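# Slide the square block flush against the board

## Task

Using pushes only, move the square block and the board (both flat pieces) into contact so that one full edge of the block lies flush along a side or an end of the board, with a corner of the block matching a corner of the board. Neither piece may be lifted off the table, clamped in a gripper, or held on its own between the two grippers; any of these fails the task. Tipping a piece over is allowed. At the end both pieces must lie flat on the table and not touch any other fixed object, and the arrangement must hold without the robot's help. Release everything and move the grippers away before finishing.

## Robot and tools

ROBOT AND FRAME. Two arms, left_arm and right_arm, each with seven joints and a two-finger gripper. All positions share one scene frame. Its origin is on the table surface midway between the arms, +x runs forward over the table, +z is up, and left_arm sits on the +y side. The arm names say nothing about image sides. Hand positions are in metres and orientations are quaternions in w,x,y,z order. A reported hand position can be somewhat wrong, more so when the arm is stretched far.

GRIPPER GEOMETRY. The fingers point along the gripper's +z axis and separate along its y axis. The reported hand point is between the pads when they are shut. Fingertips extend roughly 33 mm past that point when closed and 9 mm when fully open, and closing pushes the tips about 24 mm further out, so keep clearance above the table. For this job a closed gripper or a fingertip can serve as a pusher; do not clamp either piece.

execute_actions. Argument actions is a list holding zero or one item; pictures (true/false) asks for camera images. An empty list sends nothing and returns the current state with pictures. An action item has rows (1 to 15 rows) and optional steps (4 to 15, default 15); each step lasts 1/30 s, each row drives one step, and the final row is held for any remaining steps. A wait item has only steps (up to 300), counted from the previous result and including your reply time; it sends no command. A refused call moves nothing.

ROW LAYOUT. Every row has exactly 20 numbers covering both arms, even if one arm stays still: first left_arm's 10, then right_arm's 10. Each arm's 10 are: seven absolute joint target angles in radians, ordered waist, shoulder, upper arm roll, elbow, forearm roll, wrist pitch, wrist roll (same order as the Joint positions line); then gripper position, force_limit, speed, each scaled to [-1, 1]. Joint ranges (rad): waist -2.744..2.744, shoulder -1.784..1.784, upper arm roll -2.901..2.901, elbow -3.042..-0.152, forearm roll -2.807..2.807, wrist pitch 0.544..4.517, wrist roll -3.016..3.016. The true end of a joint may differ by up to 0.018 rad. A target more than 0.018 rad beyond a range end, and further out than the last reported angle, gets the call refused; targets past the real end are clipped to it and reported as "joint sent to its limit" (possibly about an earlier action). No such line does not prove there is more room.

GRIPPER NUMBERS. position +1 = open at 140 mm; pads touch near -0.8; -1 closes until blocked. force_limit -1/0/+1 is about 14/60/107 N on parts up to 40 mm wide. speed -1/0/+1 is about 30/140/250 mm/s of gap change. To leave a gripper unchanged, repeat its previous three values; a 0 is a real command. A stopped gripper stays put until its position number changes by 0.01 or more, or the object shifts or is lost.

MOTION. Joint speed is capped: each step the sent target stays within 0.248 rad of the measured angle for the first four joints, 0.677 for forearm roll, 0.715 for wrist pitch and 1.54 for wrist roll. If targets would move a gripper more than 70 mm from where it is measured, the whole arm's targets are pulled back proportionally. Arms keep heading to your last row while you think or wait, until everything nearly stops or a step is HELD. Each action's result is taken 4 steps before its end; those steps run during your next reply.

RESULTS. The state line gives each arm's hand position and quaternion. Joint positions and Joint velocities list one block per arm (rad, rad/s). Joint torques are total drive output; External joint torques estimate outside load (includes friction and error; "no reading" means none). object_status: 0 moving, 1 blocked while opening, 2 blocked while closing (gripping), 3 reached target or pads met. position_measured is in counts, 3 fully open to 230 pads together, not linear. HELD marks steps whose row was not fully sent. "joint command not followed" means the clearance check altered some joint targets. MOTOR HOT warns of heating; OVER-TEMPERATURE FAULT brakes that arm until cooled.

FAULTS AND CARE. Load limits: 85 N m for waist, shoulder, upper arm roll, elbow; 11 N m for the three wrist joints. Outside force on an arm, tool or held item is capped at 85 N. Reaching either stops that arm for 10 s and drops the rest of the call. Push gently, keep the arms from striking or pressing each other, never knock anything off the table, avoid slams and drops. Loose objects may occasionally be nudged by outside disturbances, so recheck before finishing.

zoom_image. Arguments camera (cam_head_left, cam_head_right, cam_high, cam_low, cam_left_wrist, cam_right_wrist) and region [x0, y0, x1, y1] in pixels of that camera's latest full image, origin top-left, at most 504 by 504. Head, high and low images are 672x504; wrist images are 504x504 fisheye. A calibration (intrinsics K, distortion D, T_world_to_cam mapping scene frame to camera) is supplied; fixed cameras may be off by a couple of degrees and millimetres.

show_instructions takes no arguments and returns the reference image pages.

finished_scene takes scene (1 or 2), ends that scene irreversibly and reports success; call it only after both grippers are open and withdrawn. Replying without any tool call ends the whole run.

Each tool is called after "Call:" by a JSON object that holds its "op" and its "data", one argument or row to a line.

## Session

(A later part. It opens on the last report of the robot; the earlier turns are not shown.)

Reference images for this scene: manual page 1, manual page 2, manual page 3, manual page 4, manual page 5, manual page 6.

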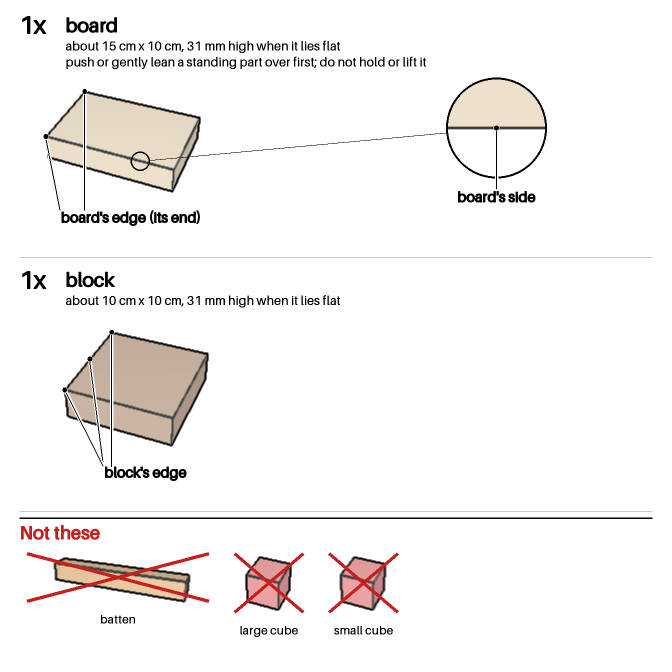

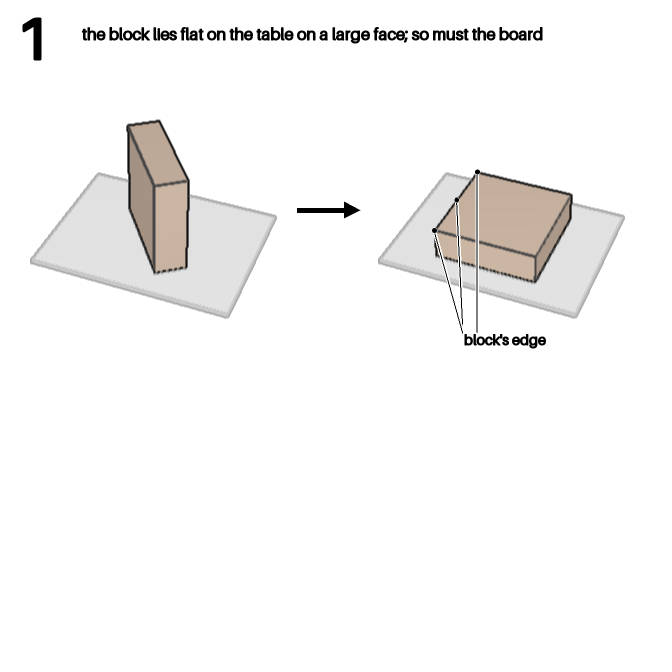

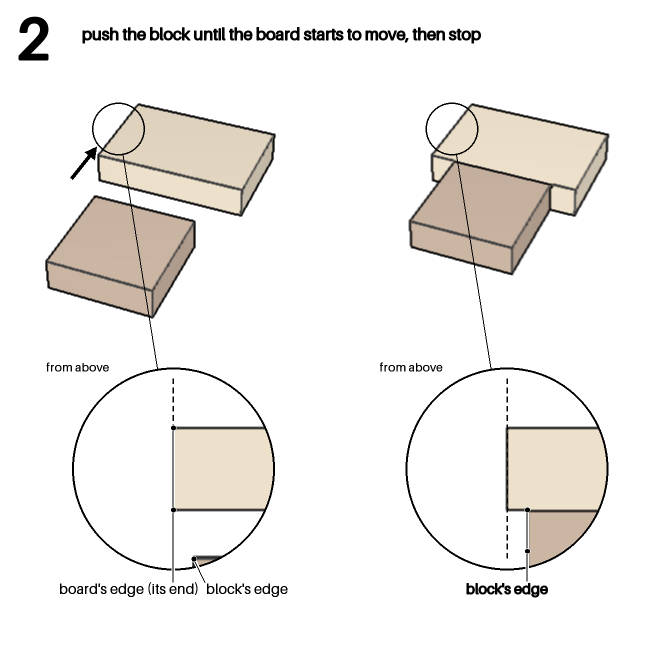

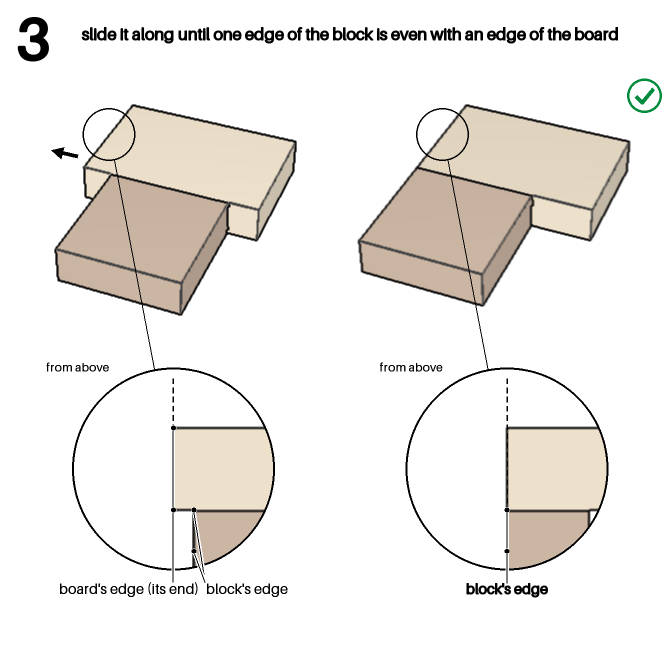

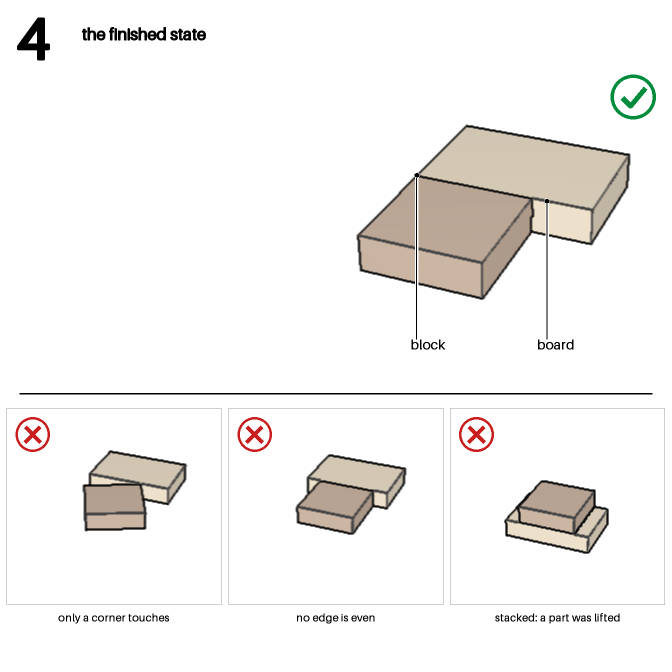

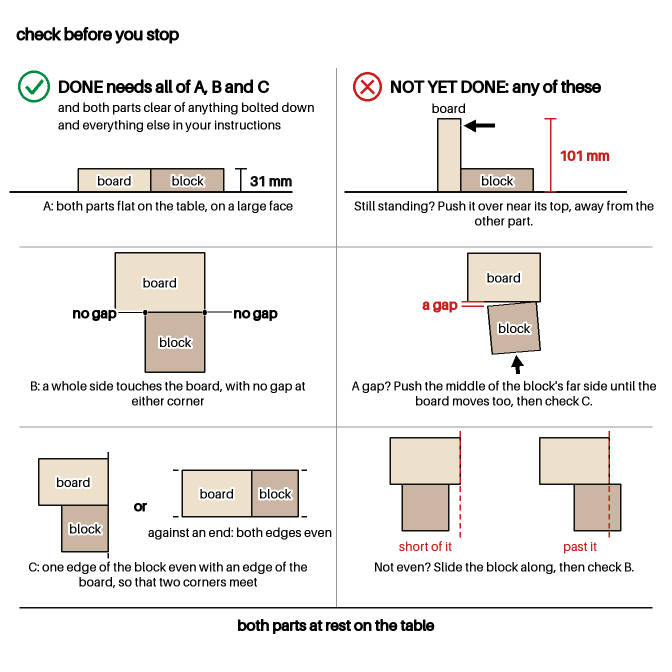

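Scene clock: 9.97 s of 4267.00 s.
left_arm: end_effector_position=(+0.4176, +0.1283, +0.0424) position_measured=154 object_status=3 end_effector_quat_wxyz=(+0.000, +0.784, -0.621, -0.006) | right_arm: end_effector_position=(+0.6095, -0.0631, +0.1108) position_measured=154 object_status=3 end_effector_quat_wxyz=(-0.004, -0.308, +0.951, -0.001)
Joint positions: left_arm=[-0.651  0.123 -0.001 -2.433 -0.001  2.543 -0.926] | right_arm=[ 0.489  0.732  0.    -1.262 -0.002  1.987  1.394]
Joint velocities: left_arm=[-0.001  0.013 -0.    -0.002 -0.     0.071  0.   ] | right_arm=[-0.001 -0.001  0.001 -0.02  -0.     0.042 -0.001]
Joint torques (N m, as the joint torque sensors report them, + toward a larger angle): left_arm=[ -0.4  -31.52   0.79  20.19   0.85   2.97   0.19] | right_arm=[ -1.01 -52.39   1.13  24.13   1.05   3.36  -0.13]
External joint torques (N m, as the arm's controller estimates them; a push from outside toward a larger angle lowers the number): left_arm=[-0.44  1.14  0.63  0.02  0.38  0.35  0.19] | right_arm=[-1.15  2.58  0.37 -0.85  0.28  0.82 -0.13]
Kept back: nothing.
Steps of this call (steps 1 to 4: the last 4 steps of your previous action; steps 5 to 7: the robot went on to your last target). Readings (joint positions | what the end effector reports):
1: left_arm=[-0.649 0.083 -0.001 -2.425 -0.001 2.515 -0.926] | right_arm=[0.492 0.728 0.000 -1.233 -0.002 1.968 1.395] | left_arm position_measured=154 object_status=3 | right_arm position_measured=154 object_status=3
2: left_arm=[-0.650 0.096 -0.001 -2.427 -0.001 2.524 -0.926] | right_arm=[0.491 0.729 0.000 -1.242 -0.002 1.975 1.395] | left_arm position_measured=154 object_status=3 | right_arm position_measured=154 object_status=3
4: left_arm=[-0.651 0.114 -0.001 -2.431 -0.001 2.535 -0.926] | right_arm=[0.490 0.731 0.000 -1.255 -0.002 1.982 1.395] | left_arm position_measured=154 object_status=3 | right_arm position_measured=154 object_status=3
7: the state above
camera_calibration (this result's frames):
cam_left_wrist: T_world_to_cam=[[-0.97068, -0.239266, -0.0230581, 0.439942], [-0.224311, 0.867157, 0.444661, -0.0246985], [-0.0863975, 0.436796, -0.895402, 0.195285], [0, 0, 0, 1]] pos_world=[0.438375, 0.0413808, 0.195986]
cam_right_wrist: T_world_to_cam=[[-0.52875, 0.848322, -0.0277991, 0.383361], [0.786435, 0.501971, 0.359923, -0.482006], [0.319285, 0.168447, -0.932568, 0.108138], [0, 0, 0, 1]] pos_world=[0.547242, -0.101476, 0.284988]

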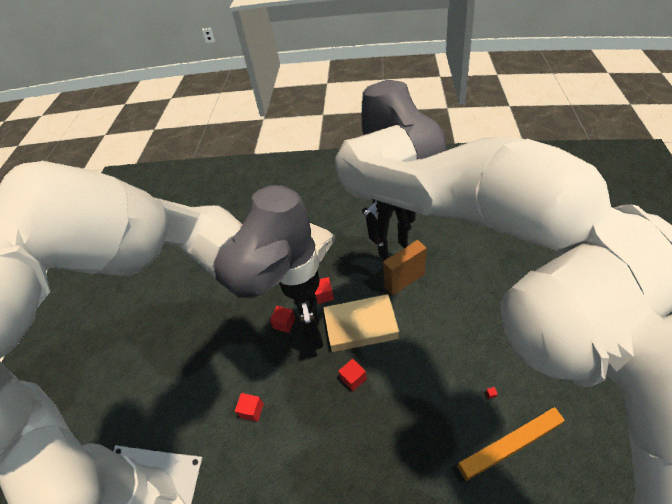

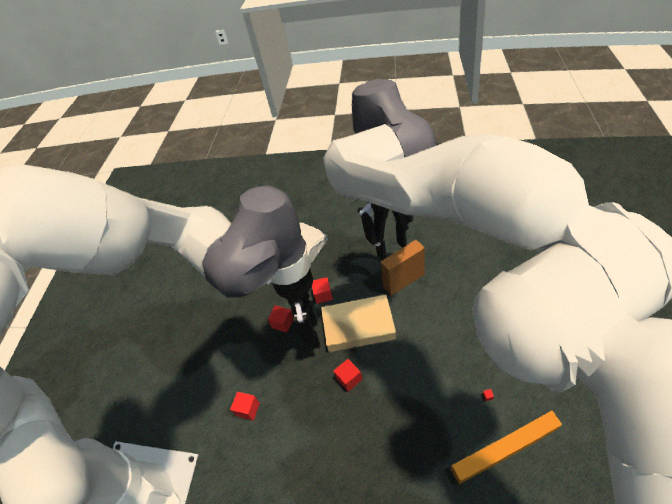

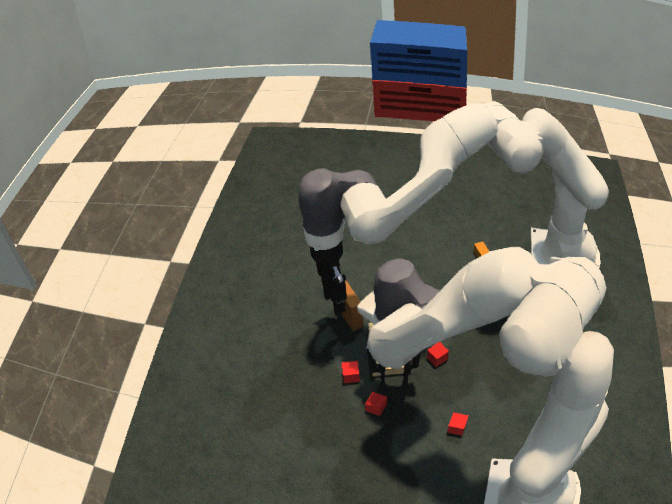

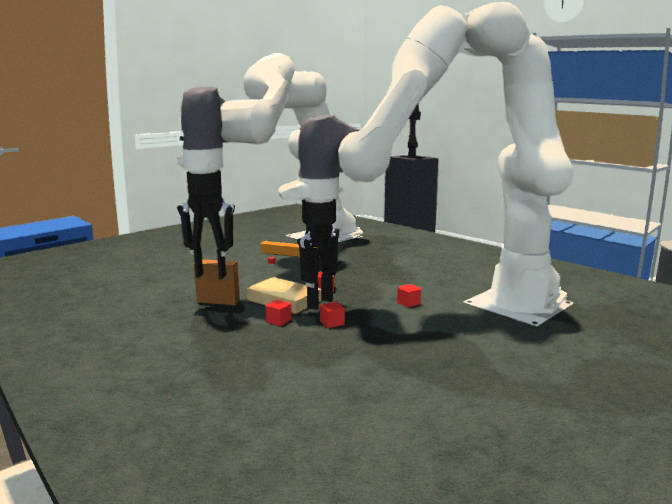

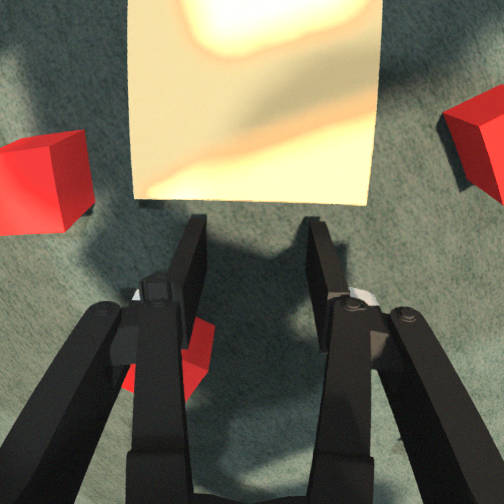

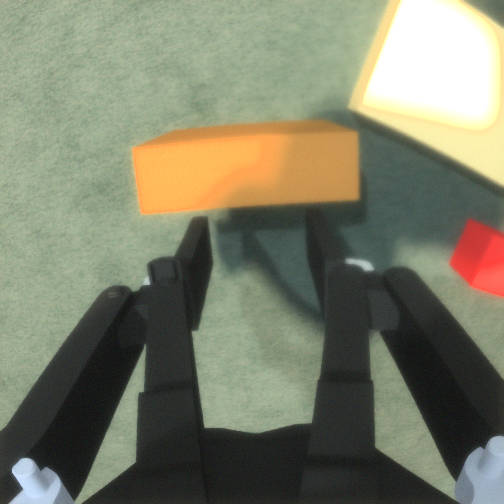

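Call:
{"op": "execute_actions", "data": {
  "actions": [
    {"rows": [
[-0.6525,0.1233,0,-2.4328,0,2.559,-0.925,-0.2,0,0.5, 0.4868,0.7247,0,-1.273,0,2.012,1.383,-0.2,0,0.5],
[-0.6525,0.1233,0,-2.4328,0,2.559,-0.925,-0.2,0,0.5, 0.4862,0.7155,0,-1.2886,0,2.025,1.382,-0.2,0,0.5],
[-0.6525,0.1233,0,-2.4328,0,2.559,-0.925,-0.2,0,0.5, 0.4856,0.7063,0,-1.3043,0,2.036,1.381,-0.2,0,0.5],
[-0.6525,0.1233,0,-2.4328,0,2.559,-0.925,-0.2,0,0.5, 0.485,0.6971,0,-1.32,0,2.0445,1.38,-0.2,0,0.5],
[-0.6525,0.1233,0,-2.4328,0,2.559,-0.925,-0.2,0,0.5, 0.4844,0.6879,0,-1.3356,0,2.0505,1.379,-0.2,0,0.5],
[-0.6525,0.1233,0,-2.4328,0,2.559,-0.925,-0.2,0,0.5, 0.4838,0.679,0,-1.3508,0,2.0564,1.378,-0.2,0,0.5],
[-0.6525,0.1233,0,-2.4328,0,2.559,-0.925,-0.2,0,0.5, 0.4832,0.6702,0,-1.3654,0,2.0619,1.377,-0.2,0,0.5],
[-0.6525,0.1233,0,-2.4328,0,2.559,-0.925,-0.2,0,0.5, 0.4826,0.6615,0,-1.38,0,2.0673,1.376,-0.2,0,0.5],
[-0.6525,0.1233,0,-2.4328,0,2.559,-0.925,-0.2,0,0.5, 0.482,0.6528,0,-1.3947,0,2.0728,1.375,-0.2,0,0.5],
[-0.6525,0.1233,0,-2.4328,0,2.559,-0.925,-0.2,0,0.5, 0.4814,0.644,0,-1.4094,0,2.0782,1.374,-0.2,0,0.5],
[-0.6525,0.1233,0,-2.4328,0,2.559,-0.925,-0.2,0,0.5, 0.4808,0.6356,0,-1.4236,0,2.082,1.373,-0.2,0,0.5],
[-0.6525,0.1233,0,-2.4328,0,2.559,-0.925,-0.2,0,0.5, 0.4802,0.6274,0,-1.4373,0,2.085,1.372,-0.2,0,0.5],
[-0.6525,0.1233,0,-2.4328,0,2.559,-0.925,-0.2,0,0.5, 0.4797,0.6205,0,-1.4486,0,2.088,1.372,-0.2,0,0.5],
[-0.6525,0.1233,0,-2.4328,0,2.559,-0.925,-0.2,0,0.5, 0.4793,0.615,0,-1.4577,0,2.0905,1.372,-0.2,0,0.5],
[-0.6525,0.1233,0,-2.4328,0,2.559,-0.925,-0.2,0,0.5, 0.479,0.6109,0,-1.4646,0,2.093,1.372,-0.2,0,0.5]], "steps": 15}
  ]
}}

Call:
{"op": "execute_actions", "data": {
  "actions": [
    {"rows": [
[-0.6525,0.1233,0,-2.4328,0,2.559,-0.925,-0.2,0,0.5, 0.4787,0.6068,0,-1.4714,0,2.0955,1.372,-0.2,0,0.5],
[-0.6525,0.1233,0,-2.4328,0,2.559,-0.925,-0.2,0,0.5, 0.4784,0.6027,0,-1.4783,0,2.098,1.372,-0.2,0,0.5],
[-0.6525,0.1233,0,-2.4328,0,2.559,-0.925,-0.2,0,0.5, 0.4781,0.5986,0,-1.4851,0,2.1005,1.372,-0.2,0,0.5],
[-0.6525,0.1233,0,-2.4328,0,2.559,-0.925,-0.2,0,0.5, 0.4778,0.5948,0,-1.4915,0,2.103,1.372,-0.2,0,0.5],
[-0.6525,0.1233,0,-2.4328,0,2.559,-0.925,-0.2,0,0.5, 0.4775,0.5909,0,-1.4978,0,2.1055,1.372,-0.2,0,0.5],
[-0.6525,0.1233,0,-2.4328,0,2.559,-0.925,-0.2,0,0.5, 0.4772,0.5871,0,-1.5042,0,2.108,1.372,-0.2,0,0.5],
[-0.6525,0.1233,0,-2.4328,0,2.559,-0.925,-0.2,0,0.5, 0.4769,0.5832,0,-1.5105,0,2.109,1.372,-0.2,0,0.5],
[-0.6525,0.1233,0,-2.4328,0,2.559,-0.925,-0.2,0,0.5, 0.4766,0.5793,0,-1.5168,0,2.109,1.372,-0.2,0,0.5],
[-0.6525,0.1233,0,-2.4328,0,2.559,-0.925,-0.2,0,0.5, 0.4763,0.5755,0,-1.5231,0,2.109,1.372,-0.2,0,0.5],
[-0.6525,0.1233,0,-2.4328,0,2.559,-0.925,-0.2,0,0.5, 0.476,0.5716,0,-1.5295,0,2.109,1.372,-0.2,0,0.5],
[-0.6525,0.1233,0,-2.4328,0,2.559,-0.925,-0.2,0,0.5, 0.4757,0.5678,0,-1.5358,0,2.109,1.372,-0.2,0,0.5]], "steps": 15}
  ]
}}

Call:
{"op": "execute_actions", "data": {
  "actions": [
    {"steps": 10}
  ],
  "pictures": true
}}

Scene clock: 12.03 s of 4267.00 s.
left_arm: end_effector_position=(+0.4207, +0.1256, +0.0435) position_measured=154 object_status=3 end_effector_quat_wxyz=(+0.000, +0.784, -0.621, -0.000) | right_arm: end_effector_position=(+0.5982, -0.0726, +0.1136) position_measured=154 object_status=3 end_effector_quat_wxyz=(+0.004, -0.310, +0.951, -0.000)
Joint positions: left_arm=[-0.651  0.123 -0.001 -2.433 -0.001  2.556 -0.926] | right_arm=[ 0.484  0.655  0.    -1.391 -0.002  2.054  1.386]
Joint velocities: left_arm=[ 0.001  0.001 -0.001 -0.002 -0.001 -0.001  0.001] | right_arm=[-0.018 -0.248  0.001 -0.386 -0.001  0.139 -0.025]
Joint torques (N m, as the joint torque sensors report them, + toward a larger angle): left_arm=[ -0.34 -31.2    0.87  20.35   0.87   2.86   0.13] | right_arm=[ -0.69 -48.14   0.16  23.78   1.14   3.55  -0.18]
External joint torques (N m, as the arm's controller estimates them; a push from outside toward a larger angle lowers the number): left_arm=[-0.31 -0.3   0.79  1.39  0.41  0.36  0.13] | right_arm=[-0.89  2.04 -0.48 -1.33  0.42  0.66 -0.18]
Steps of this call (steps 1 to 30: the robot went on to your last target; steps 31 to 51: nothing new was sent; steps 52 to 62: the first 11 steps of this action). Readings (joint positions | what the end effector reports):
52: left_arm=[-0.651 0.123 -0.001 -2.433 -0.001 2.556 -0.926] | right_arm=[0.489 0.729 0.000 -1.265 -0.002 1.997 1.393] | left_arm position_measured=154 object_status=3 | right_arm position_measured=154 object_status=3
53: left_arm=[-0.651 0.123 -0.001 -2.433 -0.001 2.556 -0.926] | right_arm=[0.489 0.726 0.000 -1.272 -0.002 2.001 1.393] | left_arm position_measured=154 object_status=3 | right_arm position_measured=154 object_status=3
55: left_arm=[-0.651 0.123 -0.001 -2.433 -0.001 2.556 -0.926] | right_arm=[0.488 0.714 0.000 -1.293 -0.002 2.013 1.391] | left_arm position_measured=154 object_status=3 | right_arm position_measured=154 object_status=3
59: left_arm=[-0.651 0.123 -0.001 -2.433 -0.001 2.556 -0.926] | right_arm=[0.486 0.681 0.000 -1.348 -0.002 2.036 1.388] | left_arm position_measured=154 object_status=3 | right_arm position_measured=154 object_status=3
62: the state above

Scene clock: 12.53 s of 4267.00 s.
left_arm: end_effector_position=(+0.4207, +0.1256, +0.0435) position_measured=154 object_status=3 end_effector_quat_wxyz=(+0.000, +0.784, -0.621, -0.000) | right_arm: end_effector_position=(+0.5784, -0.0866, +0.1130) position_measured=154 object_status=3 end_effector_quat_wxyz=(+0.001, -0.311, +0.950, -0.000)
Joint positions: left_arm=[-0.651  0.123 -0.001 -2.433 -0.001  2.556 -0.926] | right_arm=[ 0.478  0.577  0.    -1.52  -0.002  2.1    1.379]
Joint velocities: left_arm=[-0.     0.002  0.     0.    -0.001  0.001  0.   ] | right_arm=[-0.008 -0.108  0.    -0.176 -0.     0.025 -0.005]
Joint torques (N m, as the joint torque sensors report them, + toward a larger angle): left_arm=[ -0.33 -31.21   0.96  20.18   0.81   2.88   0.17] | right_arm=[ -1.04 -46.82   1.86  23.41   1.03   3.29  -0.22]
External joint torques (N m, as the arm's controller estimates them; a push from outside toward a larger angle lowers the number): left_arm=[-0.23 -0.26  0.94  1.13  0.34  0.37  0.17] | right_arm=[-1.03  1.81  1.4  -0.89  0.33  0.67 -0.22]
Steps of this call (steps 1 to 4: the last 4 steps of your previous action; steps 5 to 15: the first 11 steps of this action). Readings (joint positions | what the end effector reports):
5: left_arm=[-0.651 0.123 -0.001 -2.433 -0.001 2.556 -0.926] | right_arm=[0.481 0.618 0.000 -1.449 -0.002 2.075 1.382] | left_arm position_measured=154 object_status=3 | right_arm position_measured=154 object_status=3
6: left_arm=[-0.651 0.123 -0.001 -2.433 -0.001 2.556 -0.926] | right_arm=[0.481 0.613 0.000 -1.458 -0.002 2.078 1.381] | left_arm position_measured=154 object_status=3 | right_arm position_measured=154 object_status=3
8: left_arm=[-0.651 0.123 -0.001 -2.433 -0.001 2.556 -0.926] | right_arm=[0.480 0.604 0.000 -1.473 -0.002 2.085 1.381] | left_arm position_measured=154 object_status=3 | right_arm position_measured=154 object_status=3
12: left_arm=[-0.651 0.123 -0.001 -2.433 -0.001 2.556 -0.926] | right_arm=[0.479 0.589 0.000 -1.500 -0.002 2.095 1.379] | left_arm position_measured=154 object_status=3 | right_arm position_measured=154 object_status=3
15: the state above

Scene clock: 12.87 s of 4267.00 s.
left_arm: end_effector_position=(+0.4207, +0.1256, +0.0435) position_measured=154 object_status=3 end_effector_quat_wxyz=(+0.000, +0.784, -0.621, -0.000) | right_arm: end_effector_position=(+0.5762, -0.0881, +0.1129) position_measured=154 object_status=3 end_effector_quat_wxyz=(+0.001, -0.311, +0.950, -0.000)
Joint positions: left_arm=[-0.651  0.123 -0.001 -2.433 -0.001  2.556 -0.926] | right_arm=[ 0.477  0.569  0.    -1.533 -0.002  2.104  1.377]
Joint velocities: left_arm=[-0.001 -0.001 -0.001  0.001 -0.    -0.     0.   ] | right_arm=[-0.001  0.001 -0.001 -0.002  0.002  0.005 -0.003]
Joint torques (N m, as the joint torque sensors report them, + toward a larger angle): left_arm=[ -0.24 -31.44   0.76  20.23   0.83   2.86   0.14] | right_arm=[ -0.95 -47.73   0.99  23.34   1.16   3.25  -0.16]
External joint torques (N m, as the arm's controller estimates them; a push from outside toward a larger angle lowers the number): left_arm=[-0.19 -0.22  0.69  0.99  0.36  0.31  0.14] | right_arm=[-0.99  0.9   0.45 -0.25  0.46  0.83 -0.16]
Kept back: nothing.
Steps of this call (steps 1 to 4: the last 4 steps of your previous action; steps 5 to 10: the robot went on to your last target). Readings (joint positions | what the end effector reports):
1: left_arm=[-0.651 0.123 -0.001 -2.433 -0.001 2.556 -0.926] | right_arm=[0.478 0.574 0.000 -1.524 -0.002 2.100 1.378] | left_arm position_measured=154 object_status=3 | right_arm position_measured=154 object_status=3
2: left_arm=[-0.651 0.123 -0.001 -2.433 -0.001 2.556 -0.926] | right_arm=[0.478 0.572 0.000 -1.527 -0.002 2.101 1.378] | left_arm position_measured=154 object_status=3 | right_arm position_measured=154 object_status=3
4: left_arm=[-0.651 0.123 -0.001 -2.433 -0.001 2.556 -0.926] | right_arm=[0.478 0.570 0.000 -1.531 -0.002 2.102 1.378] | left_arm position_measured=154 object_status=3 | right_arm position_measured=154 object_status=3
8: left_arm=[-0.651 0.123 -0.001 -2.433 -0.001 2.556 -0.926] | right_arm=[0.478 0.569 0.000 -1.533 -0.002 2.104 1.378] | left_arm position_measured=154 object_status=3 | right_arm position_measured=154 object_status=3
10: the state above
camera_calibration (this result's frames):
cam_left_wrist: T_world_to_cam=[[-0.970439, -0.239396, -0.0306344, 0.442589], [-0.228556, 0.870793, 0.435294, -0.0204327], [-0.0775316, 0.429428, -0.899767, 0.19506], [0, 0, 0, 1]] pos_world=[0.439959, 0.0399825, 0.197961]
cam_right_wrist: T_world_to_cam=[[-0.533247, 0.845467, -0.0288633, 0.389542], [0.78034, 0.504773, 0.369152, -0.441377], [0.326675, 0.174326, -0.928921, 0.120789], [0, 0, 0, 1]] pos_world=[0.512688, -0.127607, 0.286382]

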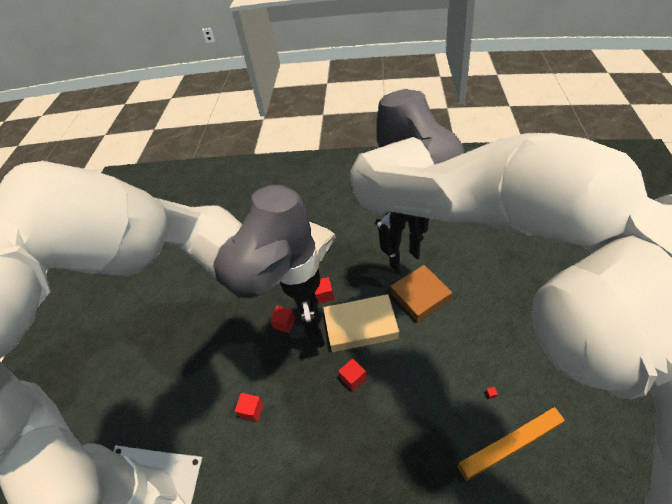

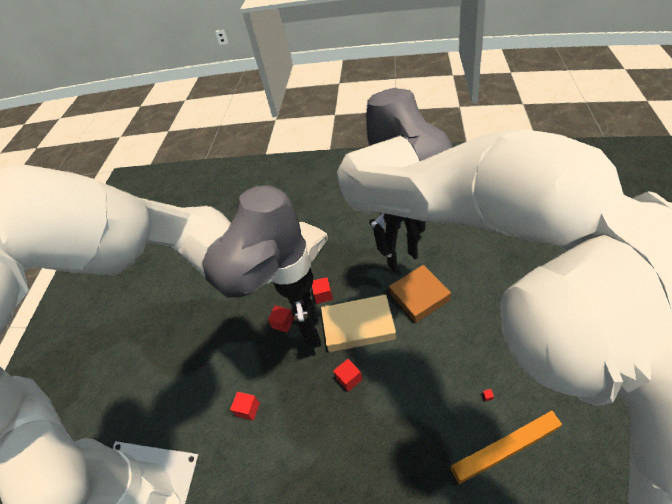

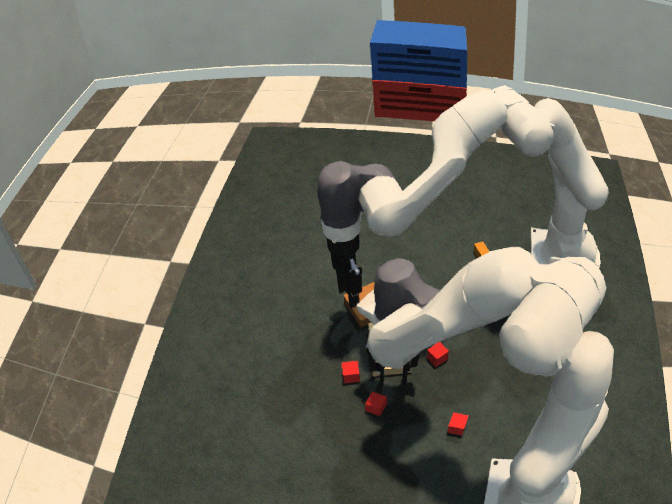

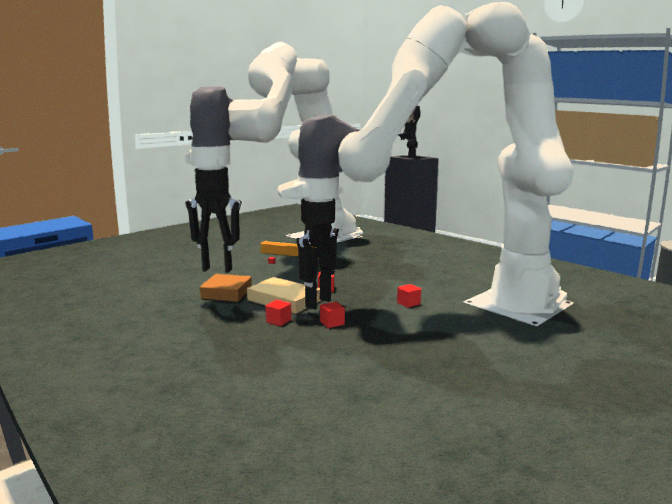

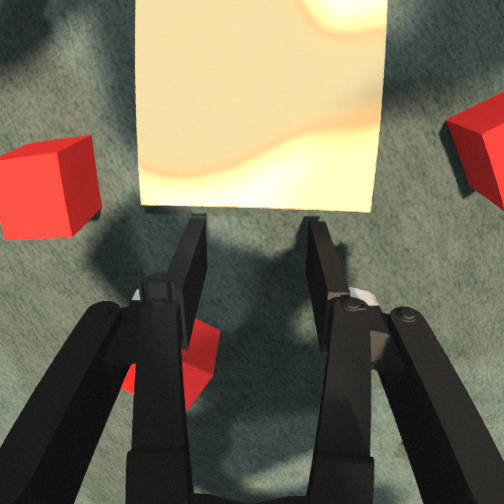

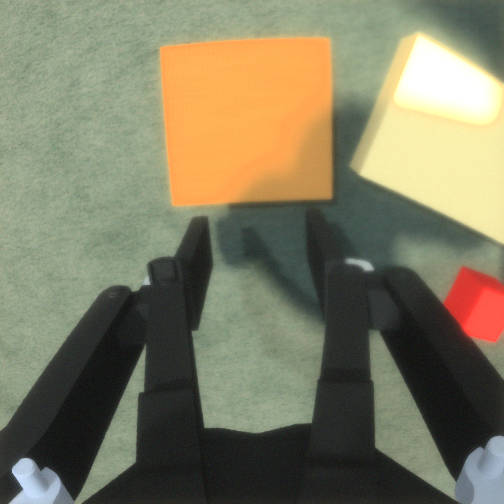

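Call:
{"op": "zoom_image", "data": {
  "camera": "cam_right_wrist",
  "region": [300, 10, 504, 250]
}}

Call:
{"op": "zoom_image", "data": {
  "camera": "cam_right_wrist",
  "region": [140, 20, 360, 230]
}}

Region (300, 10, 504, 250) of cam_right_wrist's 504x504 image, scaled by 2.100, with more detail than that image has; it fills the left 428 columns of this view, and the rest is white.

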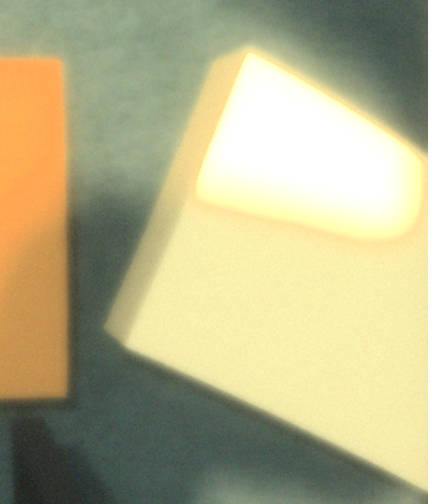

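Region (140, 20, 360, 230) of cam_right_wrist's 504x504 image, scaled by 2.291, with more detail than that image has; it fills the top 481 rows of this view, and the rest is white.

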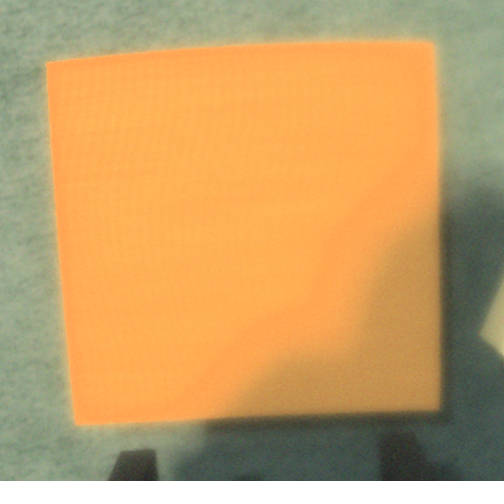

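Call:
{"op": "execute_actions", "data": {
  "actions": [
    {"rows": [
[-0.6525,0.1233,0,-2.4328,0,2.559,-0.925,-0.2,0,0.5, 0.4745,0.576,0,-1.526,0,2.105,1.6,-0.2,0,0.5],
[-0.6525,0.1233,0,-2.4328,0,2.559,-0.925,-0.2,0,0.5, 0.4727,0.587,0,-1.513,0,2.103,1.8,-0.2,0,0.5],
[-0.6525,0.1233,0,-2.4328,0,2.559,-0.925,-0.2,0,0.5, 0.4705,0.601,0,-1.496,0,2.1,2.0,-0.2,0,0.5],
[-0.6525,0.1233,0,-2.4328,0,2.559,-0.925,-0.2,0,0.5, 0.468,0.617,0,-1.477,0,2.098,2.0,-0.2,0,0.5],
[-0.6525,0.1233,0,-2.4328,0,2.559,-0.925,-0.2,0,0.5, 0.4654,0.634,0,-1.457,0,2.096,2.0,-0.2,0,0.5],
[-0.6525,0.1233,0,-2.4328,0,2.559,-0.925,-0.2,0,0.5, 0.4628,0.651,0,-1.437,0,2.095,2.0,-0.2,0,0.5],
[-0.6525,0.1233,0,-2.4328,0,2.559,-0.925,-0.2,0,0.5, 0.4602,0.668,0,-1.417,0,2.095,2.0,-0.2,0,0.5],
[-0.6525,0.1233,0,-2.4328,0,2.559,-0.925,-0.2,0,0.5, 0.4577,0.684,0,-1.398,0,2.098,2.0,-0.2,0,0.5],
[-0.6525,0.1233,0,-2.4328,0,2.559,-0.925,-0.2,0,0.5, 0.4554,0.699,0,-1.381,0,2.105,1.95,-0.2,0,0.5],
[-0.6525,0.1233,0,-2.4328,0,2.559,-0.925,-0.2,0,0.5, 0.4535,0.712,0,-1.368,0,2.115,1.88,-0.2,0,0.5],
[-0.6525,0.1233,0,-2.4328,0,2.559,-0.925,-0.2,0,0.5, 0.452,0.723,0,-1.361,0,2.126,1.82,-0.2,0,0.5],
[-0.6525,0.1233,0,-2.4328,0,2.559,-0.925,-0.2,0,0.5, 0.451,0.733,0,-1.359,0,2.137,1.785,-0.2,0,0.5],
[-0.6525,0.1233,0,-2.4328,0,2.559,-0.925,-0.2,0,0.5, 0.4505,0.742,0,-1.36,0,2.147,1.782,-0.2,0,0.5],
[-0.6525,0.1233,0,-2.4328,0,2.559,-0.925,-0.2,0,0.5, 0.4505,0.751,0,-1.363,0,2.155,1.782,-0.2,0,0.5],
[-0.6525,0.1233,0,-2.4328,0,2.559,-0.925,-0.2,0,0.5, 0.4505,0.759,0,-1.366,0,2.16,1.782,-0.2,0,0.5]], "steps": 15}
  ]
}}

Call:
{"op": "execute_actions", "data": {
  "actions": [
    {"rows": [
[-0.6525,0.1233,0,-2.4328,0,2.559,-0.925,-0.2,0,0.5, 0.4505,0.766,0,-1.369,0,2.16,1.782,-0.2,0,0.5],
[-0.6525,0.1233,0,-2.4328,0,2.559,-0.925,-0.2,0,0.5, 0.4505,0.771,0,-1.371,0,2.158,1.782,-0.2,0,0.5],
[-0.6525,0.1233,0,-2.4328,0,2.559,-0.925,-0.2,0,0.5, 0.4505,0.7738,0,-1.3713,0,2.154,1.782,-0.2,0,0.5],
[-0.6525,0.1233,0,-2.4328,0,2.559,-0.925,-0.2,0,0.5, 0.4505,0.7738,0,-1.3713,0,2.15,1.782,-0.2,0,0.5]], "steps": 12}
  ],
  "pictures": true
}}

Scene clock: 15.97 s of 4267.00 s.
left_arm: end_effector_position=(+0.4207, +0.1256, +0.0435) position_measured=154 object_status=3 end_effector_quat_wxyz=(+0.000, +0.784, -0.621, -0.000) | right_arm: end_effector_position=(+0.6138, -0.0863, +0.0910) position_measured=154 object_status=3 end_effector_quat_wxyz=(+0.012, -0.118, +0.993, +0.003)
Joint positions: left_arm=[-0.651  0.123 -0.001 -2.433 -0.001  2.556 -0.926] | right_arm=[ 0.458  0.693  0.    -1.39  -0.002  2.107  1.754]
Joint velocities: left_arm=[-0.001  0.001  0.     0.    -0.    -0.001  0.   ] | right_arm=[-0.073  0.391 -0.002  0.344  0.001  0.106  0.204]
Joint torques (N m, as the joint torque sensors report them, + toward a larger angle): left_arm=[ -0.36 -31.14   0.61  20.41   0.89   2.85   0.16] | right_arm=[  0.75 -50.86   0.69  23.68   1.08   2.82   0.25]
External joint torques (N m, as the arm's controller estimates them; a push from outside toward a larger angle lowers the number): left_arm=[-0.29 -0.04  0.56  1.24  0.42  0.31  0.16] | right_arm=[ 0.09  2.74 -0.12  0.86  0.36  0.76  0.25]
Steps of this call (steps 1 to 30: the robot went on to your last target; steps 31 to 82: nothing new was sent; steps 83 to 93: the first 11 steps of this action). Readings (joint positions | what the end effector reports):
83: left_arm=[-0.651 0.123 -0.001 -2.433 -0.001 2.556 -0.926] | right_arm=[0.477 0.570 0.000 -1.532 -0.002 2.105 1.398] | left_arm position_measured=154 object_status=3 | right_arm position_measured=154 object_status=3
84: left_arm=[-0.651 0.123 -0.001 -2.433 -0.001 2.556 -0.926] | right_arm=[0.477 0.574 0.000 -1.527 -0.002 2.105 1.438] | left_arm position_measured=154 object_status=3 | right_arm position_measured=154 object_status=3
86: left_arm=[-0.651 0.123 -0.001 -2.433 -0.001 2.556 -0.926] | right_arm=[0.475 0.590 0.000 -1.505 -0.002 2.104 1.546] | left_arm position_measured=154 object_status=3 | right_arm position_measured=154 object_status=3
90: left_arm=[-0.651 0.123 -0.001 -2.433 -0.001 2.556 -0.926] | right_arm=[0.466 0.647 0.000 -1.437 -0.002 2.102 1.705] | left_arm position_measured=154 object_status=3 | right_arm position_measured=154 object_status=3
93: the state above

Scene clock: 16.37 s of 4267.00 s.
left_arm: end_effector_position=(+0.4207, +0.1256, +0.0435) position_measured=154 object_status=3 end_effector_quat_wxyz=(+0.000, +0.784, -0.621, -0.000) | right_arm: end_effector_position=(+0.6129, -0.0924, +0.0406) position_measured=154 object_status=3 end_effector_quat_wxyz=(-0.003, -0.106, +0.994, -0.002)
Joint positions: left_arm=[-0.651  0.123 -0.001 -2.433 -0.001  2.556 -0.926] | right_arm=[ 0.451  0.777  0.    -1.372 -0.002  2.143  1.771]
Joint velocities: left_arm=[ 0.001  0.001  0.    -0.001 -0.001 -0.     0.001] | right_arm=[-0.001  0.    -0.    -0.001 -0.001  0.014  0.022]
Joint torques (N m, as the joint torque sensors report them, + toward a larger angle): left_arm=[ -0.43 -31.37   0.86  20.46   0.84   2.85   0.17] | right_arm=[ -0.91 -53.12   1.71  23.99   1.08   3.31   0.23]
External joint torques (N m, as the arm's controller estimates them; a push from outside toward a larger angle lowers the number): left_arm=[-0.52 -0.45  0.66  1.46  0.38  0.34  0.17] | right_arm=[-0.82  2.19  1.07 -0.73  0.36  0.79  0.23]
Steps of this call (steps 1 to 4: the last 4 steps of your previous action; steps 5 to 12: the first 8 steps of this action). Readings (joint positions | what the end effector reports):
5: left_arm=[-0.651 0.123 -0.001 -2.433 -0.001 2.556 -0.926] | right_arm=[0.451 0.745 0.000 -1.369 -0.002 2.135 1.764] | left_arm position_measured=154 object_status=3 | right_arm position_measured=154 object_status=3
6: left_arm=[-0.651 0.123 -0.001 -2.433 -0.001 2.556 -0.926] | right_arm=[0.451 0.753 0.000 -1.369 -0.002 2.138 1.765] | left_arm position_measured=154 object_status=3 | right_arm position_measured=154 object_status=3
8: left_arm=[-0.651 0.123 -0.001 -2.433 -0.001 2.556 -0.926] | right_arm=[0.451 0.767 0.000 -1.370 -0.002 2.141 1.768] | left_arm position_measured=154 object_status=3 | right_arm position_measured=154 object_status=3
12: the state above
camera_calibration (this result's frames):
cam_left_wrist: T_world_to_cam=[[-0.970441, -0.239385, -0.0306568, 0.442592], [-0.228557, 0.870806, 0.435267, -0.020422], [-0.0775002, 0.429408, -0.899779, 0.195058], [0, 0, 0, 1]] pos_world=[0.439959, 0.0399736, 0.197967]
cam_right_wrist: T_world_to_cam=[[-0.142341, 0.989354, -0.0302847, 0.184337], [0.921055, 0.143595, 0.361992, -0.560491], [0.362487, 0.0236323, -0.931689, 0.00666575], [0, 0, 0, 1]] pos_world=[0.540065, -0.102048, 0.214686]

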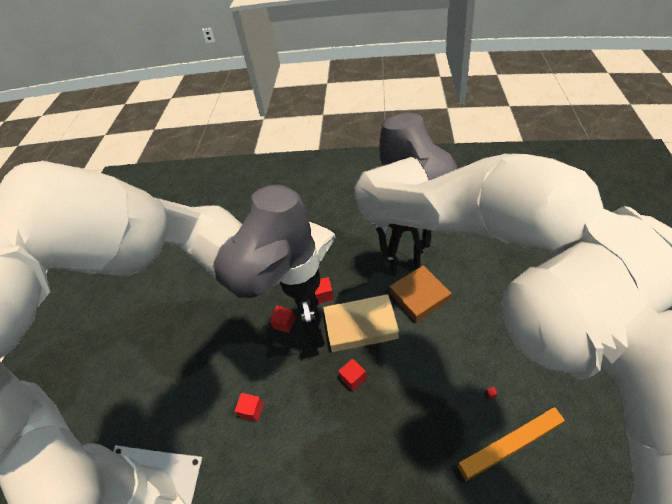

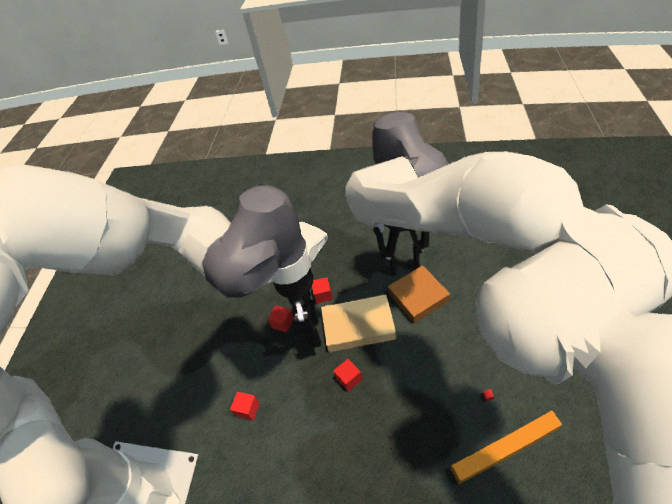

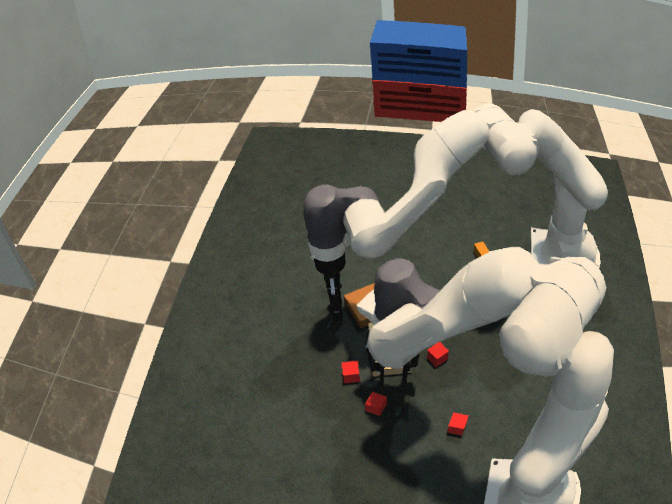

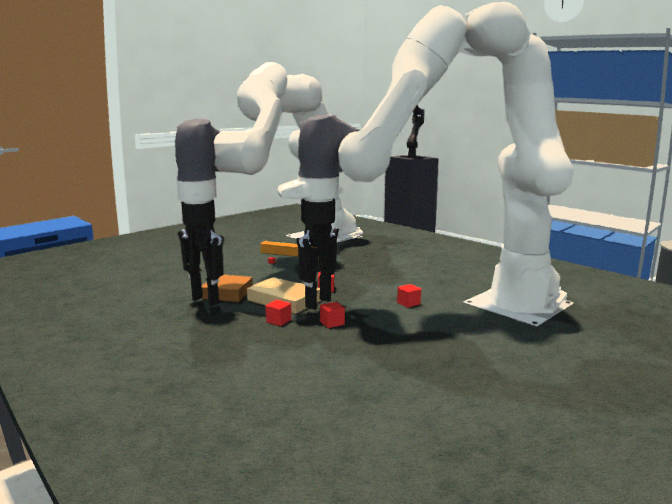

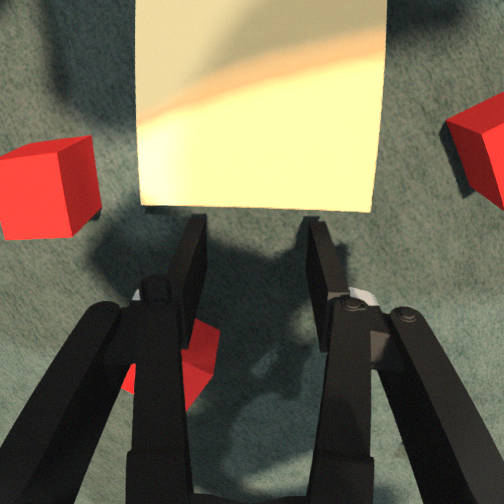

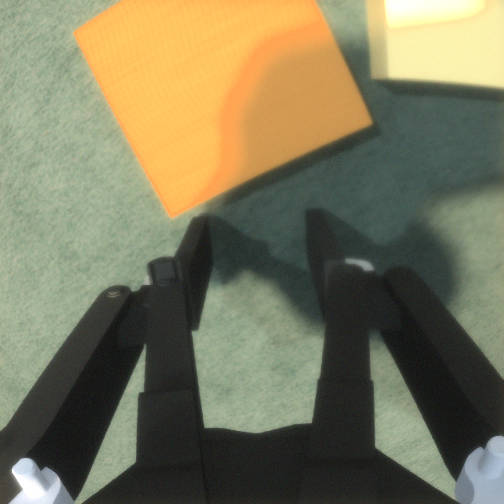

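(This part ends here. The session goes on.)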